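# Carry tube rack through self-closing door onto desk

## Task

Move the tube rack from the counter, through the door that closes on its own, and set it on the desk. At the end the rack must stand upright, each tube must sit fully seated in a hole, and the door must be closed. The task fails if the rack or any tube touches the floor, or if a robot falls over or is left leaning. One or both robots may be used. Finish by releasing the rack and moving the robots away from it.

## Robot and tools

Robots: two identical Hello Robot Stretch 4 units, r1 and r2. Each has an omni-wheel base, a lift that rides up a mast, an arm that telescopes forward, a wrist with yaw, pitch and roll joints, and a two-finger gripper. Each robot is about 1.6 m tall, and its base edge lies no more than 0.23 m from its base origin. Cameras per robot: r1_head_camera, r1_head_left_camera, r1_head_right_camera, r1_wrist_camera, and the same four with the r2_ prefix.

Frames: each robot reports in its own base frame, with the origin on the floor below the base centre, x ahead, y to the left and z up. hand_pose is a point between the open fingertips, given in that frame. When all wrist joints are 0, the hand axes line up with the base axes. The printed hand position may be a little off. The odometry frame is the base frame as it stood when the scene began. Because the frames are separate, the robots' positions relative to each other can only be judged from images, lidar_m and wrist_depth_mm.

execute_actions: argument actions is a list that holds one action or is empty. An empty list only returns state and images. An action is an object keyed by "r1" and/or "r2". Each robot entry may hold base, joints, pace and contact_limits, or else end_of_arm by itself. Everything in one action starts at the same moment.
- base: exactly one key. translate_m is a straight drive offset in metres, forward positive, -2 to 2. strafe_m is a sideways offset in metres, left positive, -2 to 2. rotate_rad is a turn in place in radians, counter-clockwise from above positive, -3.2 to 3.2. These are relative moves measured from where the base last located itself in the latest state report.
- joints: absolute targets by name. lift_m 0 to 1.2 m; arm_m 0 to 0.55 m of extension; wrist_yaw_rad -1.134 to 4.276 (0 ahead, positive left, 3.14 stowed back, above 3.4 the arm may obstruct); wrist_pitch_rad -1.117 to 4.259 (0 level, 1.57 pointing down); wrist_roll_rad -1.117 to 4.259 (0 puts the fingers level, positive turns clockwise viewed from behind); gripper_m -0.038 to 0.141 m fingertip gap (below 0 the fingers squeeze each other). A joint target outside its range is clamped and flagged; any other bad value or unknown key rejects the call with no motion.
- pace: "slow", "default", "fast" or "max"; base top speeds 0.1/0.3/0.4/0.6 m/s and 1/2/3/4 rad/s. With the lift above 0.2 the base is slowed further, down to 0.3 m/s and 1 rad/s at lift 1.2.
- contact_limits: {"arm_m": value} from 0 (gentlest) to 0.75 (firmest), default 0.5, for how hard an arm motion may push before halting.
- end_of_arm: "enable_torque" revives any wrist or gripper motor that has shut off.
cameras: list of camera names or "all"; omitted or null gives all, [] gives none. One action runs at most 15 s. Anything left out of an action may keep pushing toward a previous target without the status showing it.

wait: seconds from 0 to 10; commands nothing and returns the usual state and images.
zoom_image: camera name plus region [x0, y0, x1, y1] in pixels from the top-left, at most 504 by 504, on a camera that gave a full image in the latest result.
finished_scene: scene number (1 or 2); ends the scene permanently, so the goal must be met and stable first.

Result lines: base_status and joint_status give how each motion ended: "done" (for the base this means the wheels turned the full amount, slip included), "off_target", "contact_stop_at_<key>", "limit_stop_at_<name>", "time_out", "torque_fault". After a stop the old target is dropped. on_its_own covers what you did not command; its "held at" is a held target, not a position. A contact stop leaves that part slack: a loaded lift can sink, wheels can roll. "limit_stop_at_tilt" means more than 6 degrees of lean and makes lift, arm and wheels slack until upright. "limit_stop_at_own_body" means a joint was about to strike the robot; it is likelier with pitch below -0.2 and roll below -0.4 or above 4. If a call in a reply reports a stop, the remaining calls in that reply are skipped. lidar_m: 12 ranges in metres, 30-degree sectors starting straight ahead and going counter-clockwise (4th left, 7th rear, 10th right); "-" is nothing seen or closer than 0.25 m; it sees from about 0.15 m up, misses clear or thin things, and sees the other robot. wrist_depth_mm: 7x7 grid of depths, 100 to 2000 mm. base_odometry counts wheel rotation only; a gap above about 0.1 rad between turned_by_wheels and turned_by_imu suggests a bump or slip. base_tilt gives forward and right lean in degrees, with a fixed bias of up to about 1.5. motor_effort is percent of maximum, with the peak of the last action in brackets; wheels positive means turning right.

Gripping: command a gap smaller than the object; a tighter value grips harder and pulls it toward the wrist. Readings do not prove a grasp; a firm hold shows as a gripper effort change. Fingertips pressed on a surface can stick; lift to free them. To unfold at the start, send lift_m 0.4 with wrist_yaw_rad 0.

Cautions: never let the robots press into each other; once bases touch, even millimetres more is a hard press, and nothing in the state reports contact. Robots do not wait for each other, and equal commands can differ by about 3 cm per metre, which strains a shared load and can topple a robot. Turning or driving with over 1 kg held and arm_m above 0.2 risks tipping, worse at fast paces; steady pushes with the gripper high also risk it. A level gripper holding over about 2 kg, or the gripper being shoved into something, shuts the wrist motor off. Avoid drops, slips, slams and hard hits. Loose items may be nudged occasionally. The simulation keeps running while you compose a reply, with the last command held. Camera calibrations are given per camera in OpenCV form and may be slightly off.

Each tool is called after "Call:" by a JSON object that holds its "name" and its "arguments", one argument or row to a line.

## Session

Call:
{"name": "execute_actions", "arguments": {
  "actions": []
}}

Scene clock: 0.00 s.
r1.base_odometry: x=+0.000 y=+0.000 heading=+0.000 (m, m, rad; r1's odometry frame)
r1.turned_by_wheels: +0.000 (rad since the last result)
r1.turned_by_imu: +0.000 (rad since the last result)
r1.base_tilt: forward=+0.1 right=-0.7 (deg)
r1.lidar_m: 1.80 2.20 1.11 1.23 0.87 0.81 0.87 0.98 0.90 0.96 1.32 1.73
r1.base_status: not commanded
r1.joint_positions: lift_m=+0.211 arm_m=-0.001 wrist_yaw_rad=+3.073 wrist_pitch_rad=+0.011 wrist_roll_rad=-0.019 gripper_m=+0.057
r1.joint_status: not commanded
r1.motor_effort: lift_m=+19 arm_m=-1 wrist_yaw_rad=+1 wrist_pitch_rad=-5 wrist_roll_rad=-1 gripper_m=-3 wheel_0=+0 wheel_1=+0 wheel_2=+0 (%)
r1.hand_pose: x=-0.1116 y=+0.1071 z=+0.3864 quat_wxyz=(+0.034, -0.006, -0.009, +0.999) (m; r1's base frame)
r1.wrist_depth_mm: - 141 1118 1008 904 820 759 / - 132 1078 1008 904 831 759 / 108 143 242 1025 917 831 759 / 142 171 1138 1025 917 842 778 / 1078 1281 1138 1025 917 842 778 / 1042 1160 1060 1025 197 831 768 / 842 820 917 108 904 820 768
r2.base_odometry: x=+0.000 y=+0.000 heading=+0.000 (m, m, rad; r2's odometry frame)
r2.turned_by_wheels: +0.000 (rad since the last result)
r2.turned_by_imu: +0.000 (rad since the last result)
r2.base_tilt: forward=+0.1 right=+0.7 (deg)
r2.lidar_m: 0.81 0.81 0.83 0.75 0.75 0.96 1.13 1.17 2.04 1.85 1.29 0.87
r2.base_status: not commanded
r2.joint_positions: lift_m=+0.268 arm_m=+0.002 wrist_yaw_rad=+3.164 wrist_pitch_rad=-0.004 wrist_roll_rad=+0.008 gripper_m=+0.057
r2.joint_status: not commanded
r2.motor_effort: lift_m=+18 arm_m=+0 wrist_yaw_rad=+1 wrist_pitch_rad=-8 wrist_roll_rad=+0 gripper_m=-2 wheel_0=+0 wheel_1=+0 wheel_2=+0 (%)
r2.hand_pose: x=-0.1170 y=+0.0810 z=+0.4473 quat_wxyz=(-0.011, +0.002, +0.004, +1.000) (m; r2's base frame)
r2.wrist_depth_mm: - 138 1499 - 1921 1160 842 / - 121 160 - 1863 1160 831 / - 126 169 - 1921 1138 831 / 137 138 267 - 1921 1160 842 / - - 1537 - 1708 1138 842 / 1499 1576 192 1708 195 1160 854 / 1042 1008 1118 108 1098 976 842
pictures: r1_head_camera, r1_head_left_camera, r1_head_right_camera, r1_wrist_camera, r2_head_camera, r2_head_left_camera, r2_head_right_camera, r2_wrist_camera
camera_calibration (this result's frames):
r1_wrist_camera: T_world_to_cam=[[0.0484742, 0.997661, 0.0481872, -0.117291], [0.071079, 0.0446761, -0.99647, 0.435848], [-0.996292, 0.0517282, -0.0687471, 0.140553], [0, 0, 0, 1]] pos_world=[0.114738, 0.0902737, 0.449624]
r2_wrist_camera: T_world_to_cam=[[-0.00707306, 0.999717, -0.02273, -0.0767701], [-0.0196347, -0.022865, -0.999546, 0.505129], [-0.999782, -0.00662355, 0.0197908, 0.102491], [0, 0, 0, 1]] pos_world=[0.111843, 0.0889769, 0.501126]
Images, in order (width x height): r1_head_camera 420x560, r1_head_left_camera 420x672, r1_head_right_camera 420x672, r1_wrist_camera 616x392, r2_head_camera 420x560, r2_head_left_camera 420x672, r2_head_right_camera 420x672, r2_wrist_camera 616x392.

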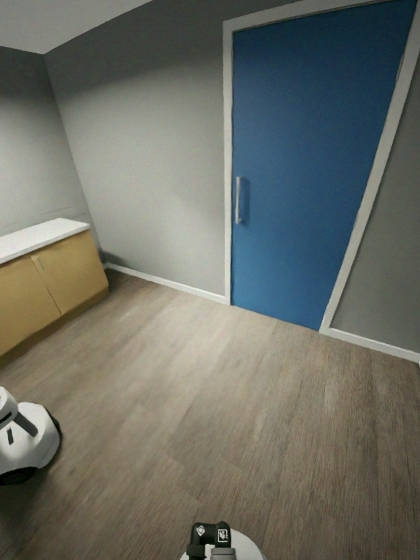

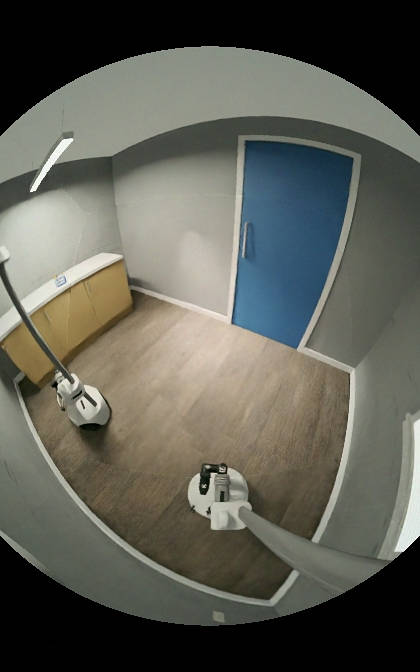

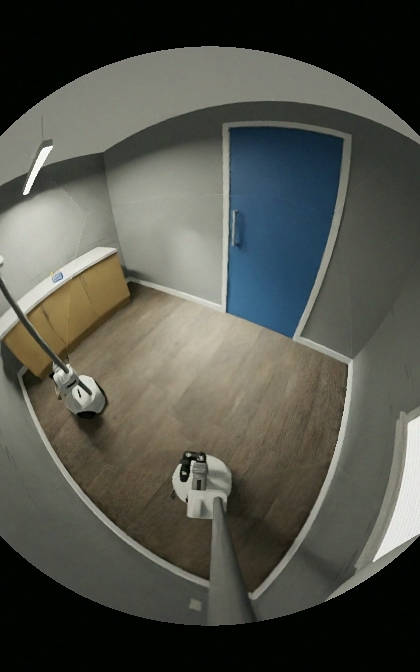

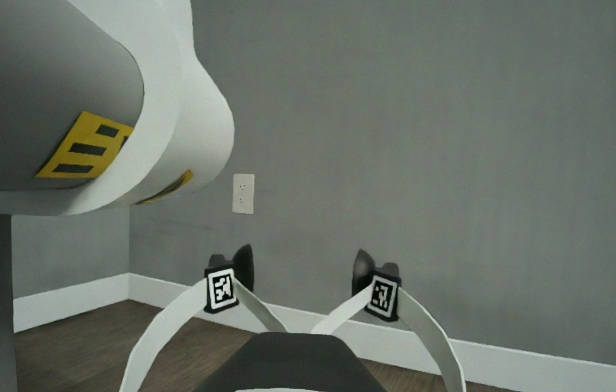

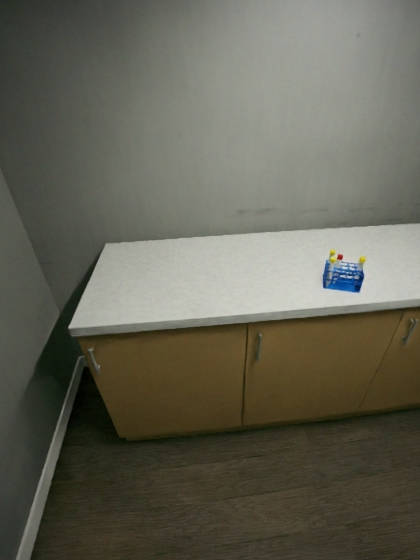

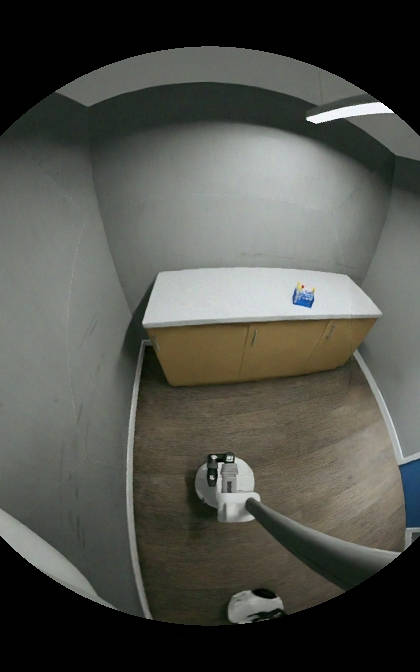

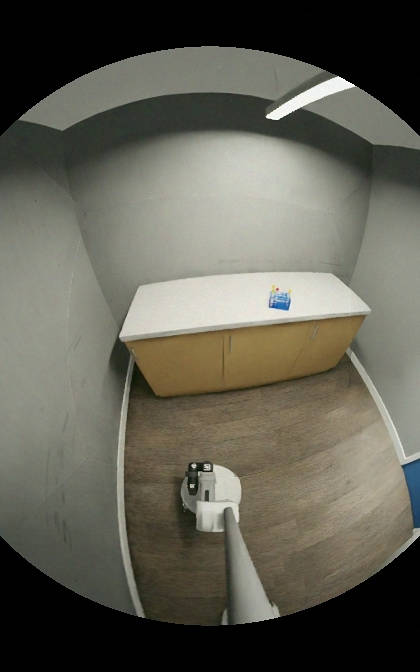

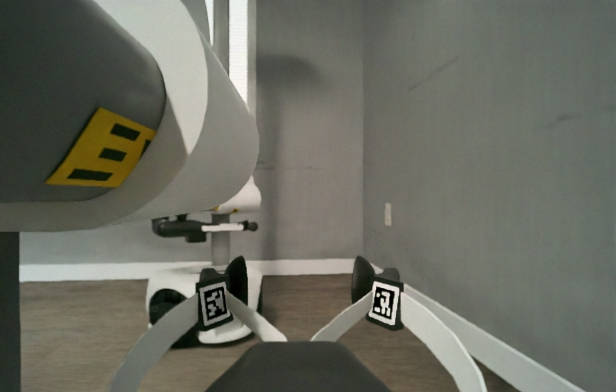

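Call:
{"name": "execute_actions", "arguments": {
  "actions": [
    {"r1":{"base":{"rotate_rad":-0.5},"joints":{"lift_m":0.8,"wrist_yaw_rad":0.5,"gripper_m":0.08}},"r2":{"base":{"strafe_m":-0.885},"joints":{"lift_m":0.85,"wrist_yaw_rad":1.35,"wrist_pitch_rad":0.1,"gripper_m":0.14}}}
  ],
  "cameras": []
}}

Call:
{"name": "execute_actions", "arguments": {
  "actions": [
    {"r1":{"base":{"translate_m":0.72}},"r2":{"base":{"translate_m":0.4},"joints":{"arm_m":0.2}}}
  ],
  "cameras": []
}}

Call:
{"name": "execute_actions", "arguments": {
  "actions": [
    {"r1":{"base":{"strafe_m":0.55},"joints":{"arm_m":0.35}}}
  ],
  "cameras": ["r1_head_camera","r1_wrist_camera","r2_head_camera","r2_wrist_camera"]
}}

Scene clock: 11.33 s.
r1.base_odometry: x=+0.000 y=+0.000 heading=-0.500 (m, m, rad; r1's odometry frame)
r1.turned_by_wheels: -0.500 (rad since the last result)
r1.turned_by_imu: -0.508 (rad since the last result)
r1.base_tilt: forward=+0.0 right=-0.6 (deg)
r1.lidar_m: 1.72 1.80 1.21 2.13 1.22 0.88 0.83 0.88 0.97 0.90 0.93 1.36
r1.base_status: done
r1.joint_positions: lift_m=+0.800 arm_m=-0.001 wrist_yaw_rad=+0.500 wrist_pitch_rad=+0.011 wrist_roll_rad=-0.019 gripper_m=+0.080
r1.joint_status: all done
r1.motor_effort: lift_m=+23(24) arm_m=-1(1) wrist_yaw_rad=+0(3) wrist_pitch_rad=-5(5) wrist_roll_rad=+0(0) gripper_m=-2(3) wheel_0=+1(9) wheel_1=+1(7) wheel_2=-1(11) (%)
r1.hand_pose: x=+0.4652 y=+0.0617 z=+0.9747 quat_wxyz=(+0.969, -0.011, +0.003, +0.248) (m; r1's base frame)
r1.wrist_depth_mm: - - 1983 1708 1499 1366 1205 / - - 1983 1708 1537 1336 1255 / 1025 - 1983 1708 1499 1366 1255 / - - - 1756 1537 1366 1281 / 1983 - 1921 1756 1499 1397 1229 / 1983 - 1921 1708 207 1397 1255 / 1808 1863 1983 108 1537 1336 1281
r2.base_odometry: x=+0.000 y=-0.885 heading=+0.000 (m, m, rad; r2's odometry frame)
r2.turned_by_wheels: +0.000 (rad since the last result)
r2.turned_by_imu: +0.003 (rad since the last result)
r2.base_tilt: forward=+0.1 right=+0.6 (deg)
r2.lidar_m: 0.90 0.92 1.17 1.62 1.66 1.23 1.18 1.61 1.06 0.98 1.01 0.97
r2.base_status: done
r2.joint_positions: lift_m=+0.850 arm_m=+0.002 wrist_yaw_rad=+1.350 wrist_pitch_rad=+0.102 wrist_roll_rad=+0.008 gripper_m=+0.140
r2.joint_status: all done
r2.motor_effort: lift_m=+21(22) arm_m=+0(0) wrist_yaw_rad=+0(4) wrist_pitch_rad=-6(7) wrist_roll_rad=-2(1) gripper_m=-1(1) wheel_0=-2(4) wheel_1=+2(6) wheel_2=+0(2) (%)
r2.hand_pose: x=+0.3214 y=+0.2609 z=+0.9985 quat_wxyz=(+0.780, -0.029, +0.043, +0.624) (m; r2's base frame)
r2.wrist_depth_mm: 1308 1397 1499 1618 1863 1537 1281 / 1336 1430 1499 1756 1808 1576 1281 / 1336 1464 1576 1661 1863 1618 1255 / 1336 1464 1576 1756 1366 1397 1205 / 1366 1464 1618 1756 1182 809 699 / 1397 204 1661 1708 1078 759 676 / 1397 1537 1661 108 1160 820 683
pictures: none
No camera images: the call's "cameras" was empty. Leave "cameras" out to get every camera's image.

Scene clock: 15.20 s.
r1.base_odometry: x=+0.632 y=-0.345 heading=-0.499 (m, m, rad; r1's odometry frame)
r1.turned_by_wheels: +0.001 (rad since the last result)
r1.turned_by_imu: +0.000 (rad since the last result)
r1.base_tilt: forward=+0.0 right=-0.7 (deg)
r1.lidar_m: 1.00 1.09 1.46 1.39 2.18 1.61 1.54 1.35 0.96 0.89 1.00 1.07
r1.base_status: done
r1.joint_positions: lift_m=+0.800 arm_m=-0.001 wrist_yaw_rad=+0.500 wrist_pitch_rad=+0.011 wrist_roll_rad=-0.019 gripper_m=+0.080
r1.joint_status: not commanded
r1.motor_effort: lift_m=+21(22) arm_m=+0(1) wrist_yaw_rad=+0(1) wrist_pitch_rad=-5(5) wrist_roll_rad=+0(1) gripper_m=-2(2) wheel_0=+3(10) wheel_1=+3(7) wheel_2=+2(11) (%)
r1.hand_pose: x=+0.4652 y=+0.0617 z=+0.9748 quat_wxyz=(+0.969, -0.011, +0.003, +0.248) (m; r1's base frame)
r1.wrist_depth_mm: 1464 1182 1008 878 788 699 634 / 1430 1205 1008 904 788 707 640 / 1464 1182 1008 891 788 699 634 / 1430 1205 1008 904 798 715 647 / 1464 1205 976 904 778 707 634 / 1464 1205 960 891 207 715 640 / 1464 1205 1060 108 809 699 640
r2.base_odometry: x=+0.400 y=-0.885 heading=+0.000 (m, m, rad; r2's odometry frame)
r2.turned_by_wheels: +0.000 (rad since the last result)
r2.turned_by_imu: -0.002 (rad since the last result)
r2.base_tilt: forward=+0.1 right=+0.6 (deg)
r2.lidar_m: 0.49 0.50 0.66 1.67 1.68 2.14 1.43 1.53 1.03 0.95 0.96 0.53
r2.base_status: done
r2.joint_positions: lift_m=+0.850 arm_m=+0.199 wrist_yaw_rad=+1.350 wrist_pitch_rad=+0.102 wrist_roll_rad=+0.008 gripper_m=+0.140
r2.joint_status: all done
r2.motor_effort: lift_m=+20(21) arm_m=+7(9) wrist_yaw_rad=+1(1) wrist_pitch_rad=-7(7) wrist_roll_rad=-1(1) gripper_m=-1(1) wheel_0=+0(8) wheel_1=+0(6) wheel_2=+2(11) (%)
r2.hand_pose: x=+0.5178 y=+0.2609 z=+0.9985 quat_wxyz=(+0.780, -0.029, +0.043, +0.624) (m; r2's base frame)
r2.wrist_depth_mm: 1366 1464 1537 1708 1182 854 699 / 1397 1499 1576 1708 1182 866 699 / 1430 1499 1661 1708 1182 866 707 / 1430 1499 1618 1182 1138 891 715 / 1464 1464 621 334 564 621 615 / 1430 204 407 336 336 349 399 / 1499 1618 691 109 296 279 293
pictures: none
No camera images: the call's "cameras" was empty. Leave "cameras" out to get every camera's image.

Scene clock: 18.37 s.
r1.base_odometry: x=+0.895 y=+0.138 heading=-0.499 (m, m, rad; r1's odometry frame)
r1.turned_by_wheels: +0.000 (rad since the last result)
r1.turned_by_imu: -0.001 (rad since the last result)
r1.base_tilt: forward=-0.1 right=-0.7 (deg)
r1.lidar_m: 0.95 1.03 1.04 0.84 1.61 1.60 1.56 1.62 1.53 1.46 1.47 1.08
r1.base_status: done
r1.joint_positions: lift_m=+0.800 arm_m=+0.349 wrist_yaw_rad=+0.500 wrist_pitch_rad=+0.011 wrist_roll_rad=-0.019 gripper_m=+0.080
r1.joint_status: all done
r1.motor_effort: lift_m=+21(21) arm_m=+6(6) wrist_yaw_rad=+1(2) wrist_pitch_rad=-5(5) wrist_roll_rad=-1(1) gripper_m=+0(1) wheel_0=-2(12) wheel_1=+0(9) wheel_2=+0(5) (%)
r1.hand_pose: x=+0.8150 y=+0.0616 z=+0.9749 quat_wxyz=(+0.969, -0.011, +0.003, +0.247) (m; r1's base frame)
r1.wrist_depth_mm: 778 654 554 462 424 379 349 / 778 647 554 462 430 379 353 / 778 647 549 477 433 382 355 / 778 654 554 469 430 387 355 / 788 661 517 480 424 387 357 / 798 654 512 484 207 387 357 / 798 647 574 108 433 379 355
r2.base_odometry: x=+0.400 y=-0.885 heading=+0.000 (m, m, rad; r2's odometry frame)
r2.turned_by_wheels: +0.000 (rad since the last result)
r2.turned_by_imu: +0.000 (rad since the last result)
r2.base_tilt: forward=+0.1 right=+0.7 (deg)
r2.lidar_m: 0.50 0.50 0.66 1.68 1.71 2.14 0.88 1.07 1.02 0.94 0.97 0.52
r2.base_status: not commanded
r2.joint_positions: lift_m=+0.850 arm_m=+0.199 wrist_yaw_rad=+1.350 wrist_pitch_rad=+0.102 wrist_roll_rad=+0.008 gripper_m=+0.140
r2.joint_status: not commanded
r2.motor_effort: lift_m=+21(21) arm_m=+7(7) wrist_yaw_rad=+1(1) wrist_pitch_rad=-6(7) wrist_roll_rad=+0(1) gripper_m=+0(0) wheel_0=+0(0) wheel_1=+0(0) wheel_2=+2(2) (%)
r2.hand_pose: x=+0.5178 y=+0.2609 z=+0.9985 quat_wxyz=(+0.780, -0.029, +0.043, +0.624) (m; r2's base frame)
r2.wrist_depth_mm: 1366 1499 1618 1661 1182 878 699 / 1366 1464 1576 1708 1160 854 699 / 1397 1499 1618 1708 1205 866 691 / 1397 1537 1618 1118 1138 891 715 / 1464 1499 627 332 554 621 615 / 1430 204 410 336 336 347 397 / 1464 1618 683 109 294 281 294
pictures: r1_head_camera, r1_wrist_camera, r2_head_camera, r2_wrist_camera
camera_calibration (this result's frames):
r1_wrist_camera: T_world_to_cam=[[0.496585, -0.86665, 0.0481897, -0.395576], [-0.0357371, -0.0758858, -0.996476, 1.05285], [0.867252, 0.493113, -0.0686552, -0.439464], [0, 0, 0, 1]] pos_world=[0.615189, -0.0462241, 1.03803]
r2_wrist_camera: T_world_to_cam=[[0.971565, -0.235842, -0.020986, -0.425706], [-0.0407327, -0.0791708, -0.996029, 1.09477], [0.233244, 0.968561, -0.086526, -0.0592479], [0, 0, 0, 1]] pos_world=[0.472013, 0.0436597, 1.07636]
Images, in order (width x height): r1_head_camera 420x560, r1_wrist_camera 616x392, r2_head_camera 420x560, r2_wrist_camera 616x392.

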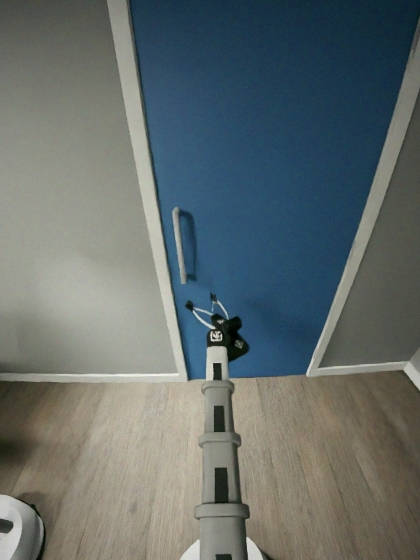

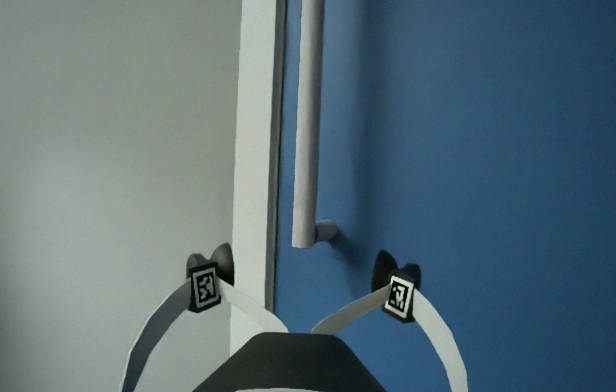

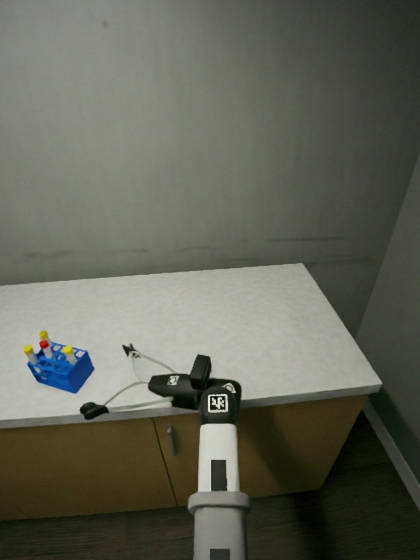

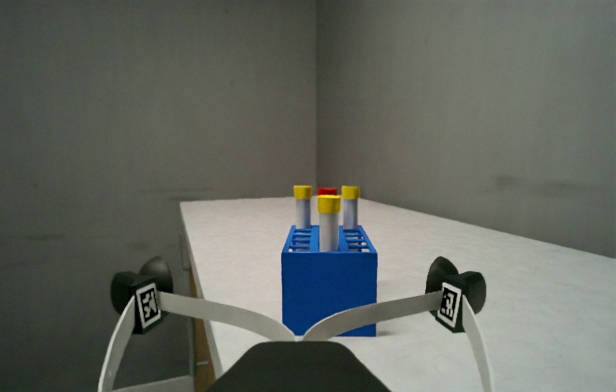

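Call:
{"name": "execute_actions", "arguments": {
  "actions": [
    {"r1":{"base":{"strafe_m":0.095},"joints":{"arm_m":0.52,"lift_m":0.88,"gripper_m":0.06},"pace":"slow"},"r2":{"base":{"strafe_m":0.158},"joints":{"arm_m":0.266,"lift_m":0.818},"pace":"slow"}}
  ],
  "cameras": ["r1_wrist_camera","r2_wrist_camera"]
}}

Call:
{"name": "execute_actions", "arguments": {
  "actions": [
    {"r1":{"joints":{"gripper_m":-0.02}},"r2":{"joints":{"gripper_m":-0.005}}}
  ],
  "cameras": []
}}

Call:
{"name": "execute_actions", "arguments": {
  "actions": [
    {"r1":{"base":{"strafe_m":-0.035},"joints":{"arm_m":0.36},"pace":"slow"},"r2":{"joints":{"lift_m":0.87},"pace":"slow"}}
  ],
  "cameras": ["r1_wrist_camera","r2_wrist_camera"]
}}

Scene clock: 27.33 s.
r1.base_odometry: x=+0.941 y=+0.221 heading=-0.499 (m, m, rad; r1's odometry frame)
r1.turned_by_wheels: +0.000 (rad since the last result)
r1.turned_by_imu: +0.000 (rad since the last result)
r1.base_tilt: forward=-0.1 right=-0.6 (deg)
r1.lidar_m: 0.96 1.05 1.47 0.75 0.92 1.63 1.55 1.61 1.64 1.56 1.50 1.04
r1.base_status: done
r1.joint_positions: lift_m=+0.880 arm_m=+0.519 wrist_yaw_rad=+0.500 wrist_pitch_rad=+0.011 wrist_roll_rad=-0.019 gripper_m=+0.060
r1.joint_status: all done
r1.motor_effort: lift_m=+22(24) arm_m=+6(2) wrist_yaw_rad=+4(4) wrist_pitch_rad=-5(5) wrist_roll_rad=+0(1) gripper_m=+0(6) wheel_0=-3(7) wheel_1=+4(8) wheel_2=+0(5) (%)
r1.hand_pose: x=+0.9850 y=+0.0616 z=+1.0547 quat_wxyz=(+0.969, -0.011, +0.003, +0.247) (m; r1's base frame)
r1.wrist_depth_mm: 462 389 312 208 255 228 211 / 462 389 312 213 256 229 213 / 466 389 314 274 257 230 213 / 466 389 315 276 257 231 213 / 466 394 315 276 254 232 215 / 473 394 218 211 198 232 215 / 484 382 327 108 259 227 214
r2.base_odometry: x=+0.400 y=-0.727 heading=+0.000 (m, m, rad; r2's odometry frame)
r2.turned_by_wheels: +0.000 (rad since the last result)
r2.turned_by_imu: -0.001 (rad since the last result)
r2.base_tilt: forward=+0.1 right=+0.7 (deg)
r2.lidar_m: 0.48 0.50 0.64 1.51 1.55 1.95 0.79 0.82 1.20 1.10 0.77 0.52
r2.base_status: done
r2.joint_positions: lift_m=+0.818 arm_m=+0.265 wrist_yaw_rad=+1.350 wrist_pitch_rad=+0.102 wrist_roll_rad=+0.008 gripper_m=+0.140
r2.joint_status: all done
r2.motor_effort: lift_m=+13(20) arm_m=+8(8) wrist_yaw_rad=+1(1) wrist_pitch_rad=-7(7) wrist_roll_rad=+1(2) gripper_m=-1(0) wheel_0=-2(5) wheel_1=+1(6) wheel_2=+0(1) (%)
r2.hand_pose: x=+0.5837 y=+0.2609 z=+0.9671 quat_wxyz=(+0.780, -0.029, +0.043, +0.624) (m; r2's base frame)
r2.wrist_depth_mm: 1229 1336 1464 1464 1008 759 615 / 1281 1397 1464 1499 1060 750 615 / 1308 1366 1499 1576 1060 768 615 / 1308 1366 1138 253 960 778 621 / 1308 654 452 188 500 496 496 / 1336 203 181 178 196 282 320 / 1366 226 186 109 236 225 237
pictures: r1_wrist_camera, r2_wrist_camera
camera_calibration (this result's frames):
r1_wrist_camera: T_world_to_cam=[[0.496585, -0.866649, 0.0481896, -0.483838], [-0.0357372, -0.0758858, -0.996476, 1.13851], [0.867252, 0.493113, -0.0686554, -0.581401], [0, 0, 0, 1]] pos_world=[0.785175, -0.0462241, 1.1179]
r2_wrist_camera: T_world_to_cam=[[0.971565, -0.235842, -0.0209859, -0.49045], [-0.0407326, -0.0791708, -0.996029, 1.0662], [0.233244, 0.968561, -0.086526, -0.0773484], [0, 0, 0, 1]] pos_world=[0.537974, 0.0436597, 1.04498]
Images, in order (width x height): r1_wrist_camera 616x392, r2_wrist_camera 616x392.

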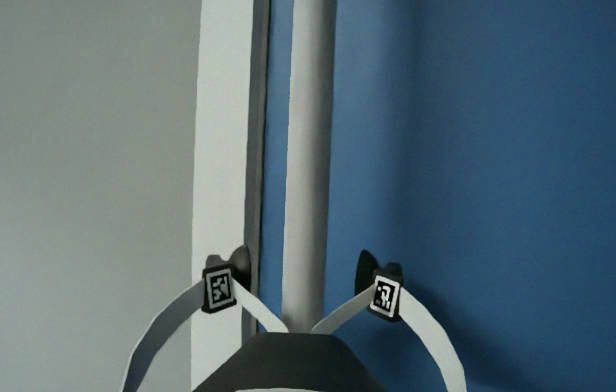

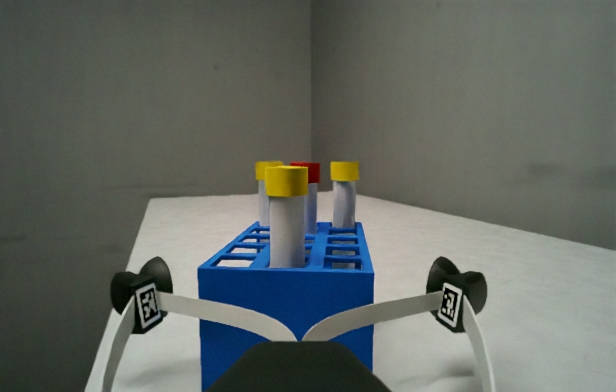

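Scene clock: 29.73 s.
r1.base_odometry: x=+0.941 y=+0.221 heading=-0.499 (m, m, rad; r1's odometry frame)
r1.turned_by_wheels: +0.000 (rad since the last result)
r1.turned_by_imu: +0.001 (rad since the last result)
r1.base_tilt: forward=+0.1 right=-0.7 (deg)
r1.lidar_m: 0.92 1.04 1.46 0.76 0.91 1.62 1.57 1.65 1.65 1.52 1.44 1.04
r1.base_status: not commanded
r1.joint_positions: lift_m=+0.880 arm_m=+0.519 wrist_yaw_rad=+0.503 wrist_pitch_rad=+0.011 wrist_roll_rad=-0.019 gripper_m=-0.019
r1.joint_status: all done
r1.motor_effort: lift_m=+23(23) arm_m=+3(6) wrist_yaw_rad=-8(8) wrist_pitch_rad=-5(5) wrist_roll_rad=+0(1) gripper_m=-19(19) wheel_0=+0(3) wheel_1=+4(5) wheel_2=+3(3) (%)
r1.hand_pose: x=+0.9852 y=+0.0624 z=+1.0547 quat_wxyz=(+0.968, -0.011, +0.003, +0.249) (m; r1's base frame)
r1.wrist_depth_mm: 466 389 312 198 244 218 202 / 469 389 314 262 245 220 203 / 473 392 314 262 246 221 204 / 469 389 315 202 247 220 205 / 473 394 317 202 248 222 206 / 484 397 191 202 189 222 206 / 484 382 327 108 249 215 206
r2.base_odometry: x=+0.400 y=-0.727 heading=+0.000 (m, m, rad; r2's odometry frame)
r2.turned_by_wheels: +0.000 (rad since the last result)
r2.turned_by_imu: +0.000 (rad since the last result)
r2.base_tilt: forward=+0.1 right=+0.6 (deg)
r2.lidar_m: 0.48 0.50 0.66 1.51 1.54 1.95 0.80 0.82 1.20 1.09 0.78 0.54
r2.base_status: not commanded
r2.joint_positions: lift_m=+0.818 arm_m=+0.265 wrist_yaw_rad=+1.350 wrist_pitch_rad=+0.103 wrist_roll_rad=+0.008 gripper_m=-0.004
r2.joint_status: all done
r2.motor_effort: lift_m=+13(13) arm_m=+7(7) wrist_yaw_rad=+1(1) wrist_pitch_rad=-7(7) wrist_roll_rad=+0(1) gripper_m=-23(24) wheel_0=-2(2) wheel_1=+1(1) wheel_2=+1(1) (%)
r2.hand_pose: x=+0.5837 y=+0.2609 z=+0.9670 quat_wxyz=(+0.780, -0.029, +0.043, +0.624) (m; r2's base frame)
r2.wrist_depth_mm: 1255 1336 1430 1537 1025 750 609 / 1255 1366 1464 1537 1025 768 609 / 1281 1366 1499 1499 1060 768 615 / 1308 1397 1138 171 976 778 621 / 1336 1336 278 176 452 496 504 / 1336 175 167 168 174 300 322 / 1336 224 170 108 225 224 223
pictures: none
No camera images: the call's "cameras" was empty. Leave "cameras" out to get every camera's image.

Scene clock: 32.60 s.
r1.base_odometry: x=+0.924 y=+0.190 heading=-0.497 (m, m, rad; r1's odometry frame)
r1.turned_by_wheels: +0.001 (rad since the last result)
r1.turned_by_imu: +0.003 (rad since the last result)
r1.base_tilt: forward=+0.0 right=-0.7 (deg)
r1.lidar_m: 0.76 1.06 1.46 0.79 1.55 1.62 1.53 1.62 1.56 1.53 1.52 0.96
r1.base_status: done
r1.joint_positions: lift_m=+0.880 arm_m=+0.361 wrist_yaw_rad=+0.505 wrist_pitch_rad=+0.011 wrist_roll_rad=-0.019 gripper_m=-0.019
r1.joint_status: all done
r1.on_its_own: wrist_yaw_rad is at rest, and its effort (-14) is outside its rest range (-13 to +13)
r1.motor_effort: lift_m=+23(23) arm_m=-6(11) wrist_yaw_rad=-14(63) wrist_pitch_rad=-6(6) wrist_roll_rad=+0(1) gripper_m=-18(21) wheel_0=+7(26) wheel_1=+4(6) wheel_2=+8(24) (%)
r1.hand_pose: x=+0.8268 y=+0.0631 z=+1.0546 quat_wxyz=(+0.968, -0.011, +0.003, +0.250) (m; r1's base frame)
r1.wrist_depth_mm: 768 634 535 198 250 233 222 / 768 640 544 197 250 233 223 / 768 640 539 200 252 236 224 / 768 647 544 206 252 236 225 / 788 647 544 208 254 237 227 / 788 634 190 200 187 238 228 / 798 640 564 108 256 234 229
r2.base_odometry: x=+0.400 y=-0.727 heading=+0.000 (m, m, rad; r2's odometry frame)
r2.turned_by_wheels: +0.000 (rad since the last result)
r2.turned_by_imu: +0.000 (rad since the last result)
r2.base_tilt: forward=+0.1 right=+0.7 (deg)
r2.lidar_m: 0.49 0.50 0.64 1.52 1.55 1.94 0.83 0.86 1.20 1.09 0.78 0.53
r2.base_status: not commanded
r2.joint_positions: lift_m=+0.870 arm_m=+0.265 wrist_yaw_rad=+1.350 wrist_pitch_rad=+0.104 wrist_roll_rad=+0.008 gripper_m=-0.004
r2.joint_status: all done
r2.motor_effort: lift_m=+22(23) arm_m=+7(8) wrist_yaw_rad=+1(0) wrist_pitch_rad=-10(11) wrist_roll_rad=-2(2) gripper_m=-23(23) wheel_0=-2(2) wheel_1=+1(1) wheel_2=+1(1) (%)
r2.hand_pose: x=+0.5837 y=+0.2609 z=+1.0180 quat_wxyz=(+0.780, -0.029, +0.043, +0.624) (m; r2's base frame)
r2.wrist_depth_mm: 1255 1366 1430 1464 1025 759 609 / 1255 1366 1430 1537 1042 768 615 / 1281 1366 1430 1576 1060 768 621 / 1281 1366 1464 171 1025 778 627 / 1308 1366 569 174 627 691 615 / 1336 175 167 168 174 413 442 / 1336 327 170 108 310 312 310
pictures: r1_wrist_camera, r2_wrist_camera
camera_calibration (this result's frames):
r1_wrist_camera: T_world_to_cam=[[0.501032, -0.864087, 0.0481829, -0.407817], [-0.0356556, -0.0762384, -0.996452, 1.1328], [0.864694, 0.497536, -0.0690074, -0.442785], [0, 0, 0, 1]] pos_world=[0.627594, -0.0457252, 1.11788]
r2_wrist_camera: T_world_to_cam=[[0.971558, -0.235873, -0.0209639, -0.489397], [-0.0410049, -0.0803833, -0.99592, 1.11726], [0.233225, 0.968454, -0.0877689, -0.071603], [0, 0, 0, 1]] pos_world=[0.53799, 0.043718, 1.09616]
Images, in order (width x height): r1_wrist_camera 616x392, r2_wrist_camera 616x392.

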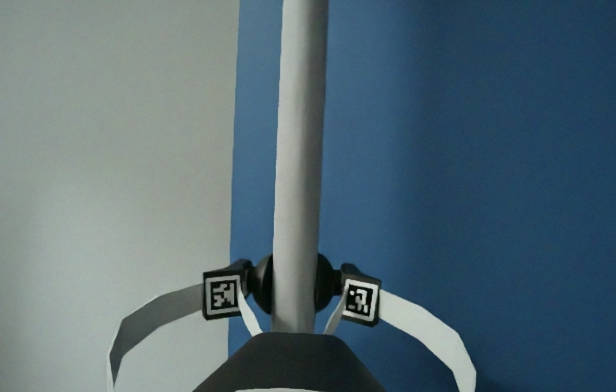

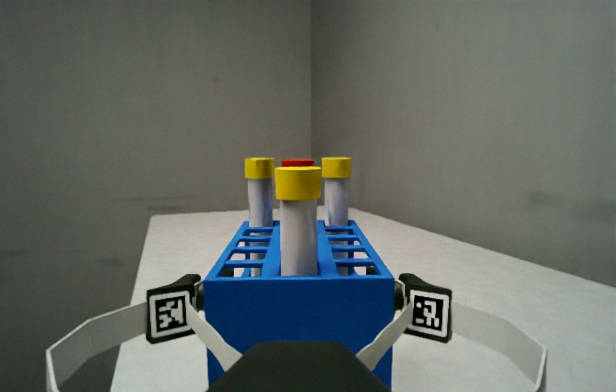

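Call:
{"name": "execute_actions", "arguments": {
  "actions": [
    {"r1":{"base":{"strafe_m":-0.04},"joints":{"arm_m":0.24},"pace":"slow"},"r2":{"joints":{"arm_m":0.01,"wrist_yaw_rad":0}}}
  ],
  "cameras": []
}}

Call:
{"name": "execute_actions", "arguments": {
  "actions": [
    {"r1":{"base":{"strafe_m":-0.062},"joints":{"arm_m":0.126},"pace":"slow"},"r2":{"base":{"rotate_rad":-1.45},"pace":"slow"}}
  ],
  "cameras": []
}}

Call:
{"name": "execute_actions", "arguments": {
  "actions": [
    {"r1":{"base":{"strafe_m":-0.079},"joints":{"arm_m":0.023},"pace":"slow"}}
  ],
  "cameras": ["r1_head_camera"]
}}

Scene clock: 40.87 s.
r1.base_odometry: x=+0.905 y=+0.155 heading=-0.496 (m, m, rad; r1's odometry frame)
r1.turned_by_wheels: +0.001 (rad since the last result)
r1.turned_by_imu: +0.003 (rad since the last result)
r1.base_tilt: forward=+0.0 right=-0.7 (deg)
r1.lidar_m: 0.65 1.07 1.44 0.83 1.62 1.65 1.58 1.63 1.53 1.48 1.47 0.89
r1.base_status: done
r1.joint_positions: lift_m=+0.880 arm_m=+0.241 wrist_yaw_rad=+0.501 wrist_pitch_rad=+0.012 wrist_roll_rad=-0.019 gripper_m=-0.019
r1.joint_status: all done
r1.motor_effort: lift_m=+23(22) arm_m=-7(11) wrist_yaw_rad=-2(55) wrist_pitch_rad=-7(8) wrist_roll_rad=-1(0) gripper_m=-20(19) wheel_0=+6(21) wheel_1=+3(4) wheel_2=+6(15) (%)
r1.hand_pose: x=+0.7071 y=+0.0620 z=+1.0545 quat_wxyz=(+0.969, -0.011, +0.003, +0.248) (m; r1's base frame)
r1.wrist_depth_mm: 1008 820 691 260 256 248 241 / 976 820 691 263 258 250 243 / 991 820 278 201 260 250 244 / 1008 831 279 200 262 253 247 / 991 842 281 204 263 254 249 / 1008 842 189 202 187 255 250 / 1042 809 723 108 265 255 251
r2.base_odometry: x=+0.400 y=-0.727 heading=+0.000 (m, m, rad; r2's odometry frame)
r2.turned_by_wheels: +0.000 (rad since the last result)
r2.turned_by_imu: +0.000 (rad since the last result)
r2.base_tilt: forward=+0.1 right=+0.6 (deg)
r2.lidar_m: 0.47 0.49 0.63 1.51 1.54 1.96 0.87 0.89 1.18 1.09 0.76 0.54
r2.base_status: not commanded
r2.joint_positions: lift_m=+0.870 arm_m=+0.011 wrist_yaw_rad=+0.000 wrist_pitch_rad=+0.104 wrist_roll_rad=+0.008 gripper_m=-0.004
r2.joint_status: all done
r2.motor_effort: lift_m=+22(22) arm_m=-7(7) wrist_yaw_rad=+1(7) wrist_pitch_rad=-12(12) wrist_roll_rad=-1(2) gripper_m=-22(22) wheel_0=-2(2) wheel_1=+1(1) wheel_2=+1(1) (%)
r2.hand_pose: x=+0.4691 y=-0.0874 z=+1.0179 quat_wxyz=(+0.999, +0.004, +0.052, +0.000) (m; r2's base frame)
r2.wrist_depth_mm: 798 842 866 878 917 931 976 / 820 854 866 891 931 991 1008 / 831 866 878 891 946 991 1008 / 854 878 891 264 960 976 1025 / 691 691 569 174 621 691 1042 / 442 174 167 168 174 415 449 / 312 314 171 109 312 314 314
pictures: none
No camera images: the call's "cameras" was empty. Leave "cameras" out to get every camera's image.

Scene clock: 43.60 s.
r1.base_odometry: x=+0.876 y=+0.101 heading=-0.495 (m, m, rad; r1's odometry frame)
r1.turned_by_wheels: +0.001 (rad since the last result)
r1.turned_by_imu: +0.002 (rad since the last result)
r1.base_tilt: forward=+0.1 right=-0.6 (deg)
r1.lidar_m: 0.52 1.06 1.00 0.90 1.69 1.63 1.57 1.62 1.50 1.39 1.45 0.82
r1.base_status: done
r1.joint_positions: lift_m=+0.880 arm_m=+0.127 wrist_yaw_rad=+0.501 wrist_pitch_rad=+0.012 wrist_roll_rad=-0.019 gripper_m=-0.019
r1.joint_status: all done
r1.motor_effort: lift_m=+22(22) arm_m=-7(11) wrist_yaw_rad=-2(46) wrist_pitch_rad=-10(9) wrist_roll_rad=-1(0) gripper_m=-20(23) wheel_0=+4(17) wheel_1=-1(6) wheel_2=+5(5) (%)
r1.hand_pose: x=+0.5932 y=+0.0618 z=+1.0543 quat_wxyz=(+0.969, -0.011, +0.004, +0.248) (m; r1's base frame)
r1.wrist_depth_mm: 1205 976 260 195 262 264 264 / 1182 1008 263 262 264 264 265 / 1229 1008 265 201 266 267 268 / 1205 1008 267 198 268 268 270 / 1205 1025 268 199 271 272 271 / 1255 1008 191 199 187 273 274 / 1229 991 273 108 274 276 276
r2.base_odometry: x=+0.400 y=-0.727 heading=-1.450 (m, m, rad; r2's odometry frame)
r2.turned_by_wheels: -1.450 (rad since the last result)
r2.turned_by_imu: -1.440 (rad since the last result)
r2.base_tilt: forward=+0.1 right=+0.7 (deg)
r2.lidar_m: 0.50 0.67 0.50 0.48 0.51 0.74 1.52 1.59 2.19 0.93 1.17 1.14
r2.base_status: done
r2.joint_positions: lift_m=+0.870 arm_m=+0.011 wrist_yaw_rad=+0.000 wrist_pitch_rad=+0.104 wrist_roll_rad=+0.008 gripper_m=-0.004
r2.joint_status: not commanded
r2.motor_effort: lift_m=+22(22) arm_m=-7(7) wrist_yaw_rad=+1(1) wrist_pitch_rad=-12(12) wrist_roll_rad=-1(0) gripper_m=-23(22) wheel_0=+1(4) wheel_1=+2(7) wheel_2=+0(8) (%)
r2.hand_pose: x=+0.4691 y=-0.0874 z=+1.0179 quat_wxyz=(+0.999, +0.004, +0.052, +0.000) (m; r2's base frame)
r2.wrist_depth_mm: 809 809 809 798 831 809 831 / 820 809 831 820 842 854 854 / 831 842 842 831 854 854 854 / 842 854 842 171 854 878 866 / 854 866 854 176 866 891 878 / 866 175 167 168 174 891 904 / 878 866 171 108 931 917 917
pictures: none
No camera images: the call's "cameras" was empty. Leave "cameras" out to get every camera's image.

Scene clock: 45.90 s.
r1.base_odometry: x=+0.839 y=+0.031 heading=-0.495 (m, m, rad; r1's odometry frame)
r1.turned_by_wheels: +0.000 (rad since the last result)
r1.turned_by_imu: +0.001 (rad since the last result)
r1.base_tilt: forward=+0.1 right=-0.7 (deg)
r1.lidar_m: 0.44 0.46 1.07 1.00 1.77 1.63 1.56 1.62 1.40 1.31 1.41 0.76
r1.base_status: done
r1.joint_positions: lift_m=+0.880 arm_m=+0.024 wrist_yaw_rad=+0.500 wrist_pitch_rad=+0.014 wrist_roll_rad=-0.019 gripper_m=-0.019
r1.joint_status: all done
r1.motor_effort: lift_m=+22(22) arm_m=-7(10) wrist_yaw_rad=+1(35) wrist_pitch_rad=-13(13) wrist_roll_rad=-1(0) gripper_m=-21(21) wheel_0=+3(13) wheel_1=-4(8) wheel_2=+4(3) (%)
r1.hand_pose: x=+0.4902 y=+0.0616 z=+1.0539 quat_wxyz=(+0.969, -0.011, +0.004, +0.248) (m; r1's base frame)
r1.wrist_depth_mm: 1430 1138 251 191 270 283 291 / 1397 1160 252 256 272 285 294 / 1397 1138 255 259 274 287 298 / 1397 1160 255 197 276 291 301 / 1397 1205 256 196 281 293 306 / 1430 1182 190 196 188 297 310 / 1430 1138 260 108 285 300 310
r2.base_odometry: x=+0.400 y=-0.727 heading=-1.450 (m, m, rad; r2's odometry frame)
r2.turned_by_wheels: +0.000 (rad since the last result)
r2.turned_by_imu: +0.000 (rad since the last result)
r2.base_tilt: forward=+0.1 right=+0.7 (deg)
r2.lidar_m: 0.49 0.68 0.51 0.47 0.51 0.73 1.51 1.60 2.18 1.00 1.19 1.14
r2.base_status: not commanded
r2.joint_positions: lift_m=+0.870 arm_m=+0.011 wrist_yaw_rad=+0.000 wrist_pitch_rad=+0.104 wrist_roll_rad=+0.008 gripper_m=-0.004
r2.joint_status: not commanded
r2.motor_effort: lift_m=+22(22) arm_m=-7(7) wrist_yaw_rad=+1(1) wrist_pitch_rad=-12(12) wrist_roll_rad=-1(1) gripper_m=-22(22) wheel_0=+1(1) wheel_1=+2(2) wheel_2=-1(0) (%)
r2.hand_pose: x=+0.4691 y=-0.0874 z=+1.0179 quat_wxyz=(+0.999, +0.004, +0.052, +0.000) (m; r2's base frame)
r2.wrist_depth_mm: 809 809 831 820 820 831 820 / 820 831 831 854 831 831 854 / 831 842 831 842 866 854 866 / 866 842 854 171 866 854 866 / 866 866 878 175 878 891 891 / 866 174 167 168 174 891 891 / 878 878 171 108 917 917 904
pictures: r1_head_camera
Images, in order (width x height): r1_head_camera 420x560.

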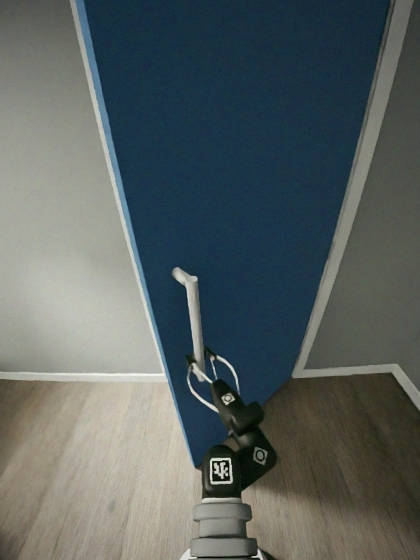

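Call:
{"name": "execute_actions", "arguments": {
  "actions": [
    {"r1":{"base":{"translate_m":-0.15},"joints":{"arm_m":0.165},"pace":"slow"}}
  ],
  "cameras": []
}}

Call:
{"name": "execute_actions", "arguments": {
  "actions": [
    {"r1":{"base":{"translate_m":-0.15},"joints":{"arm_m":0.315},"pace":"slow"}}
  ],
  "cameras": []
}}

Call:
{"name": "execute_actions", "arguments": {
  "actions": [
    {"r1":{"base":{"strafe_m":-0.235},"joints":{"arm_m":0.136},"pace":"slow"}}
  ],
  "cameras": []
}}

Call:
{"name": "execute_actions", "arguments": {
  "actions": [
    {"r1":{"base":{"strafe_m":-0.16},"joints":{"arm_m":0.07},"pace":"slow"},"r2":{"base":{"strafe_m":-0.4}}}
  ],
  "cameras": []
}}

Call:
{"name": "execute_actions", "arguments": {
  "actions": [
    {"r1":{"base":{"strafe_m":-0.25},"joints":{"arm_m":0.035},"pace":"slow"},"r2":{"base":{"strafe_m":-0.5}}}
  ],
  "cameras": ["r1_head_left_camera","r2_head_right_camera"]
}}

Scene clock: 56.40 s.
r1.base_odometry: x=+0.707 y=+0.103 heading=-0.496 (m, m, rad; r1's odometry frame)
r1.turned_by_wheels: -0.001 (rad since the last result)
r1.turned_by_imu: +0.000 (rad since the last result)
r1.base_tilt: forward=+0.0 right=-0.6 (deg)
r1.lidar_m: 0.57 1.20 1.11 1.00 1.74 1.49 1.38 1.46 1.39 1.33 1.43 0.92
r1.base_status: done
r1.joint_positions: lift_m=+0.880 arm_m=+0.165 wrist_yaw_rad=+0.495 wrist_pitch_rad=+0.013 wrist_roll_rad=-0.019 gripper_m=-0.019
r1.joint_status: all done
r1.motor_effort: lift_m=+22(22) arm_m=+3(6) wrist_yaw_rad=+13(15) wrist_pitch_rad=-10(14) wrist_roll_rad=-1(1) gripper_m=-19(18) wheel_0=-8(7) wheel_1=-6(9) wheel_2=+2(14) (%)
r1.hand_pose: x=+0.6308 y=+0.0601 z=+1.0542 quat_wxyz=(+0.969, -0.011, +0.004, +0.245) (m; r1's base frame)
r1.wrist_depth_mm: 1397 1160 247 251 268 285 294 / 1366 1160 249 192 271 285 301 / 1366 1160 251 191 272 289 301 / 1430 1182 254 193 277 290 306 / 1397 1182 253 198 279 294 309 / 1397 1182 190 193 189 297 312 / 1430 1118 255 108 286 300 314
r2.base_odometry: x=+0.400 y=-0.727 heading=-1.450 (m, m, rad; r2's odometry frame)
r2.turned_by_wheels: +0.000 (rad since the last result)
r2.turned_by_imu: +0.000 (rad since the last result)
r2.base_tilt: forward=+0.1 right=+0.7 (deg)
r2.lidar_m: 0.50 0.68 0.50 0.48 0.52 0.71 1.51 1.59 2.16 1.01 1.20 1.15
r2.base_status: not commanded
r2.joint_positions: lift_m=+0.870 arm_m=+0.011 wrist_yaw_rad=+0.000 wrist_pitch_rad=+0.104 wrist_roll_rad=+0.008 gripper_m=-0.004
r2.joint_status: not commanded
r2.motor_effort: lift_m=+22(22) arm_m=-7(8) wrist_yaw_rad=+1(1) wrist_pitch_rad=-12(12) wrist_roll_rad=+0(1) gripper_m=-22(24) wheel_0=+1(1) wheel_1=+2(2) wheel_2=+0(0) (%)
r2.hand_pose: x=+0.4691 y=-0.0874 z=+1.0179 quat_wxyz=(+0.999, +0.004, +0.052, +0.000) (m; r2's base frame)
r2.wrist_depth_mm: 809 788 809 809 809 831 842 / 820 820 820 831 842 842 854 / 842 854 842 842 854 866 854 / 842 854 842 172 866 866 866 / 878 866 866 175 878 891 878 / 866 174 167 168 174 904 904 / 891 904 171 108 904 946 917
pictures: none
No camera images: the call's "cameras" was empty. Leave "cameras" out to get every camera's image.

Scene clock: 59.20 s.
r1.base_odometry: x=+0.575 y=+0.174 heading=-0.497 (m, m, rad; r1's odometry frame)
r1.turned_by_wheels: -0.001 (rad since the last result)
r1.turned_by_imu: -0.001 (rad since the last result)
r1.base_tilt: forward=-0.1 right=-0.7 (deg)
r1.lidar_m: 0.72 1.38 1.05 1.02 1.75 1.29 1.25 1.33 1.39 1.33 1.42 1.14
r1.base_status: done
r1.joint_positions: lift_m=+0.880 arm_m=+0.314 wrist_yaw_rad=+0.495 wrist_pitch_rad=+0.012 wrist_roll_rad=-0.019 gripper_m=-0.019
r1.joint_status: all done
r1.motor_effort: lift_m=+23(23) arm_m=+3(6) wrist_yaw_rad=+13(17) wrist_pitch_rad=-7(10) wrist_roll_rad=+0(0) gripper_m=-14(20) wheel_0=-6(10) wheel_1=-6(10) wheel_2=+3(7) (%)
r1.hand_pose: x=+0.7807 y=+0.0602 z=+1.0545 quat_wxyz=(+0.969, -0.011, +0.003, +0.245) (m; r1's base frame)
r1.wrist_depth_mm: 1397 1160 248 252 270 285 297 / 1366 1160 250 193 272 287 298 / 1366 1138 250 191 274 289 303 / 1366 1160 252 194 277 293 306 / 1430 1160 253 200 279 294 309 / 1397 1160 190 193 188 298 312 / 1430 1138 255 108 285 301 317
r2.base_odometry: x=+0.400 y=-0.727 heading=-1.450 (m, m, rad; r2's odometry frame)
r2.turned_by_wheels: +0.000 (rad since the last result)
r2.turned_by_imu: +0.000 (rad since the last result)
r2.base_tilt: forward=+0.1 right=+0.6 (deg)
r2.lidar_m: 0.50 0.68 0.50 0.47 0.50 0.72 1.51 1.58 1.04 1.04 1.19 1.15
r2.base_status: not commanded
r2.joint_positions: lift_m=+0.870 arm_m=+0.011 wrist_yaw_rad=+0.000 wrist_pitch_rad=+0.104 wrist_roll_rad=+0.008 gripper_m=-0.004
r2.joint_status: not commanded
r2.motor_effort: lift_m=+22(22) arm_m=-7(7) wrist_yaw_rad=+1(1) wrist_pitch_rad=-12(12) wrist_roll_rad=+1(0) gripper_m=-22(23) wheel_0=+1(1) wheel_1=+2(2) wheel_2=+0(0) (%)
r2.hand_pose: x=+0.4691 y=-0.0874 z=+1.0179 quat_wxyz=(+0.999, +0.004, +0.052, +0.000) (m; r2's base frame)
r2.wrist_depth_mm: 809 809 809 820 820 809 831 / 820 809 831 842 820 842 831 / 820 831 842 842 866 842 866 / 842 854 866 172 866 866 854 / 866 866 866 175 891 878 891 / 878 174 167 167 174 904 904 / 904 904 171 109 904 917 904
pictures: none
No camera images: the call's "cameras" was empty. Leave "cameras" out to get every camera's image.

Scene clock: 62.70 s.
r1.base_odometry: x=+0.463 y=-0.032 heading=-0.497 (m, m, rad; r1's odometry frame)
r1.turned_by_wheels: +0.000 (rad since the last result)
r1.turned_by_imu: -0.030 (rad since the last result)
r1.base_tilt: forward=-0.1 right=-0.7 (deg)
r1.lidar_m: 0.53 0.58 1.38 1.24 1.88 1.34 1.24 1.30 1.18 1.10 1.15 1.37
r1.base_status: done
r1.joint_positions: lift_m=+0.880 arm_m=+0.137 wrist_yaw_rad=+0.501 wrist_pitch_rad=+0.013 wrist_roll_rad=-0.019 gripper_m=-0.020
r1.joint_status: all done
r1.motor_effort: lift_m=+23(23) arm_m=-7(14) wrist_yaw_rad=+1(35) wrist_pitch_rad=-10(11) wrist_roll_rad=+0(1) gripper_m=-14(21) wheel_0=+2(12) wheel_1=-5(15) wheel_2=+3(3) (%)
r1.hand_pose: x=+0.6031 y=+0.0618 z=+1.0542 quat_wxyz=(+0.969, -0.011, +0.004, +0.248) (m; r1's base frame)
r1.wrist_depth_mm: 1661 1397 225 185 304 377 462 / 1618 1397 228 184 309 379 469 / 1661 227 229 185 310 387 484 / 1661 224 233 189 317 392 496 / 1708 224 230 202 322 397 508 / 1661 227 191 187 189 407 512 / 1708 221 232 108 332 413 525
r2.base_odometry: x=+0.400 y=-0.727 heading=-1.450 (m, m, rad; r2's odometry frame)
r2.turned_by_wheels: +0.000 (rad since the last result)
r2.turned_by_imu: +0.000 (rad since the last result)
r2.base_tilt: forward=+0.1 right=+0.7 (deg)
r2.lidar_m: 0.49 0.67 0.51 0.47 0.51 0.73 1.51 1.59 1.34 1.26 1.37 1.14
r2.base_status: not commanded
r2.joint_positions: lift_m=+0.870 arm_m=+0.011 wrist_yaw_rad=+0.000 wrist_pitch_rad=+0.104 wrist_roll_rad=+0.008 gripper_m=-0.004
r2.joint_status: not commanded
r2.motor_effort: lift_m=+22(22) arm_m=-8(7) wrist_yaw_rad=+1(1) wrist_pitch_rad=-11(11) wrist_roll_rad=-2(1) gripper_m=-23(23) wheel_0=+1(1) wheel_1=+2(2) wheel_2=+0(1) (%)
r2.hand_pose: x=+0.4691 y=-0.0874 z=+1.0179 quat_wxyz=(+0.999, +0.004, +0.052, +0.000) (m; r2's base frame)
r2.wrist_depth_mm: 809 798 809 809 820 831 854 / 831 809 831 831 820 854 842 / 820 831 842 831 854 854 866 / 842 854 854 172 866 878 866 / 866 854 878 175 866 878 878 / 866 175 167 168 174 904 891 / 878 891 171 108 917 917 904
pictures: none
No camera images: the call's "cameras" was empty. Leave "cameras" out to get every camera's image.

Scene clock: 65.43 s.
r1.base_odometry: x=+0.387 y=-0.173 heading=-0.497 (m, m, rad; r1's odometry frame)
r1.turned_by_wheels: +0.000 (rad since the last result)
r1.turned_by_imu: -0.101 (rad since the last result)
r1.base_tilt: forward=-0.1 right=-0.6 (deg)
r1.lidar_m: 0.42 0.45 1.15 0.97 2.10 1.38 1.26 1.28 1.10 0.97 0.97 1.30
r1.base_status: done
r1.joint_positions: lift_m=+0.880 arm_m=+0.072 wrist_yaw_rad=+0.502 wrist_pitch_rad=+0.013 wrist_roll_rad=-0.019 gripper_m=-0.019
r1.joint_status: all done
r1.motor_effort: lift_m=+23(23) arm_m=-9(11) wrist_yaw_rad=-6(19) wrist_pitch_rad=-13(13) wrist_roll_rad=+0(0) gripper_m=-16(22) wheel_0=+2(7) wheel_1=-5(16) wheel_2=+8(9) (%)
r1.hand_pose: x=+0.5375 y=+0.0621 z=+1.0540 quat_wxyz=(+0.969, -0.011, +0.004, +0.248) (m; r1's base frame)
r1.wrist_depth_mm: 1499 179 217 179 397 691 842 / 1537 179 221 183 404 707 842 / 1537 182 225 189 413 732 842 / 1499 183 226 187 421 750 842 / 1537 185 224 187 433 798 854 / 1537 182 190 187 187 831 854 / 1576 183 223 108 452 891 854
r2.base_odometry: x=+0.003 y=-0.775 heading=-1.450 (m, m, rad; r2's odometry frame)
r2.turned_by_wheels: +0.000 (rad since the last result)
r2.turned_by_imu: +0.000 (rad since the last result)
r2.base_tilt: forward=+0.1 right=+0.6 (deg)
r2.lidar_m: 0.49 1.15 0.92 0.88 0.92 1.32 1.50 1.59 1.02 0.99 1.14 1.13
r2.base_status: done
r2.joint_positions: lift_m=+0.870 arm_m=+0.011 wrist_yaw_rad=+0.000 wrist_pitch_rad=+0.104 wrist_roll_rad=+0.008 gripper_m=-0.004
r2.joint_status: not commanded
r2.motor_effort: lift_m=+21(22) arm_m=-7(7) wrist_yaw_rad=+1(1) wrist_pitch_rad=-12(11) wrist_roll_rad=-1(0) gripper_m=-24(24) wheel_0=-2(10) wheel_1=+0(8) wheel_2=-1(2) (%)
r2.hand_pose: x=+0.4691 y=-0.0874 z=+1.0179 quat_wxyz=(+0.999, +0.004, +0.052, +0.000) (m; r2's base frame)
r2.wrist_depth_mm: 798 798 798 798 798 - - / 820 820 831 831 842 - - / 831 842 842 842 842 - - / 842 842 842 171 854 - - / 854 854 277 175 878 - - / 854 174 167 167 174 904 - / 891 891 171 109 891 1756 1863
pictures: none
No camera images: the call's "cameras" was empty. Leave "cameras" out to get every camera's image.

Scene clock: 69.07 s.
r1.base_odometry: x=+0.269 y=-0.393 heading=-0.495 (m, m, rad; r1's odometry frame)
r1.turned_by_wheels: +0.001 (rad since the last result)
r1.turned_by_imu: -0.254 (rad since the last result)
r1.base_tilt: forward=-0.1 right=-0.7 (deg)
r1.lidar_m: 0.38 0.39 0.90 0.65 0.73 1.58 1.29 1.26 1.06 0.80 0.80 0.94
r1.base_status: done
r1.joint_positions: lift_m=+0.880 arm_m=+0.037 wrist_yaw_rad=+0.508 wrist_pitch_rad=+0.012 wrist_roll_rad=-0.019 gripper_m=-0.019
r1.joint_status: all done
r1.on_its_own: wrist_yaw_rad is at rest, and its effort (-24) is outside its rest range (-13 to +13)
r1.motor_effort: lift_m=+23(23) arm_m=-10(23) wrist_yaw_rad=-24(55) wrist_pitch_rad=-7(17) wrist_roll_rad=-1(0) gripper_m=-27(32) wheel_0=+8(18) wheel_1=-5(17) wheel_2=+12(23) (%)
r1.hand_pose: x=+0.5022 y=+0.0640 z=+1.0545 quat_wxyz=(+0.968, -0.011, +0.003, +0.251) (m; r1's base frame)
r1.wrist_depth_mm: 1205 163 246 394 1042 1008 991 / 1182 164 253 415 1060 1025 976 / 1205 165 258 430 1042 1025 991 / 1205 167 266 445 1042 1025 991 / 1229 168 246 223 1060 1025 1008 / 1255 168 190 225 186 1042 1008 / 1229 170 236 108 1078 1042 1025
r2.base_odometry: x=-0.494 y=-0.836 heading=-1.450 (m, m, rad; r2's odometry frame)
r2.turned_by_wheels: +0.000 (rad since the last result)
r2.turned_by_imu: +0.001 (rad since the last result)
r2.base_tilt: forward=+0.1 right=+0.6 (deg)
r2.lidar_m: 0.51 1.13 1.43 1.38 1.46 1.57 1.52 1.58 0.67 0.68 0.90 1.24
r2.base_status: done
r2.joint_positions: lift_m=+0.870 arm_m=+0.011 wrist_yaw_rad=+0.000 wrist_pitch_rad=+0.104 wrist_roll_rad=+0.008 gripper_m=-0.004
r2.joint_status: not commanded
r2.motor_effort: lift_m=+21(21) arm_m=-8(7) wrist_yaw_rad=+1(1) wrist_pitch_rad=-11(12) wrist_roll_rad=-1(2) gripper_m=-25(23) wheel_0=-1(9) wheel_1=+0(6) wheel_2=-1(0) (%)
r2.hand_pose: x=+0.4691 y=-0.0874 z=+1.0180 quat_wxyz=(+0.999, +0.004, +0.052, +0.000) (m; r2's base frame)
r2.wrist_depth_mm: 798 798 798 - - - - / 809 820 809 - - - - / 820 820 831 - - - - / 842 842 854 171 - - - / 854 854 854 176 - - - / 866 174 167 168 174 - - / 878 891 171 108 1863 1808 1808
pictures: r1_head_left_camera, r2_head_right_camera
Images, in order (width x height): r1_head_left_camera 420x672, r2_head_right_camera 420x672.

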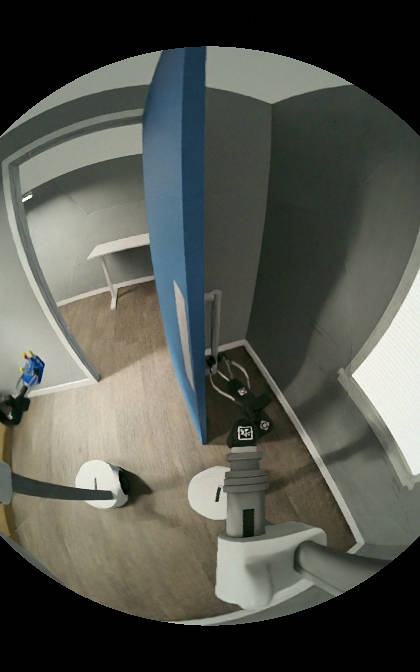

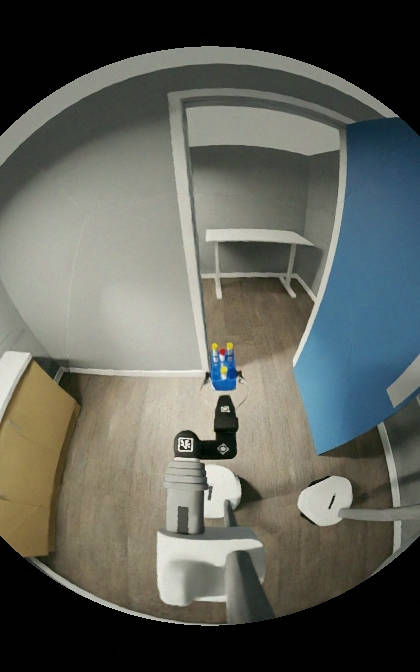

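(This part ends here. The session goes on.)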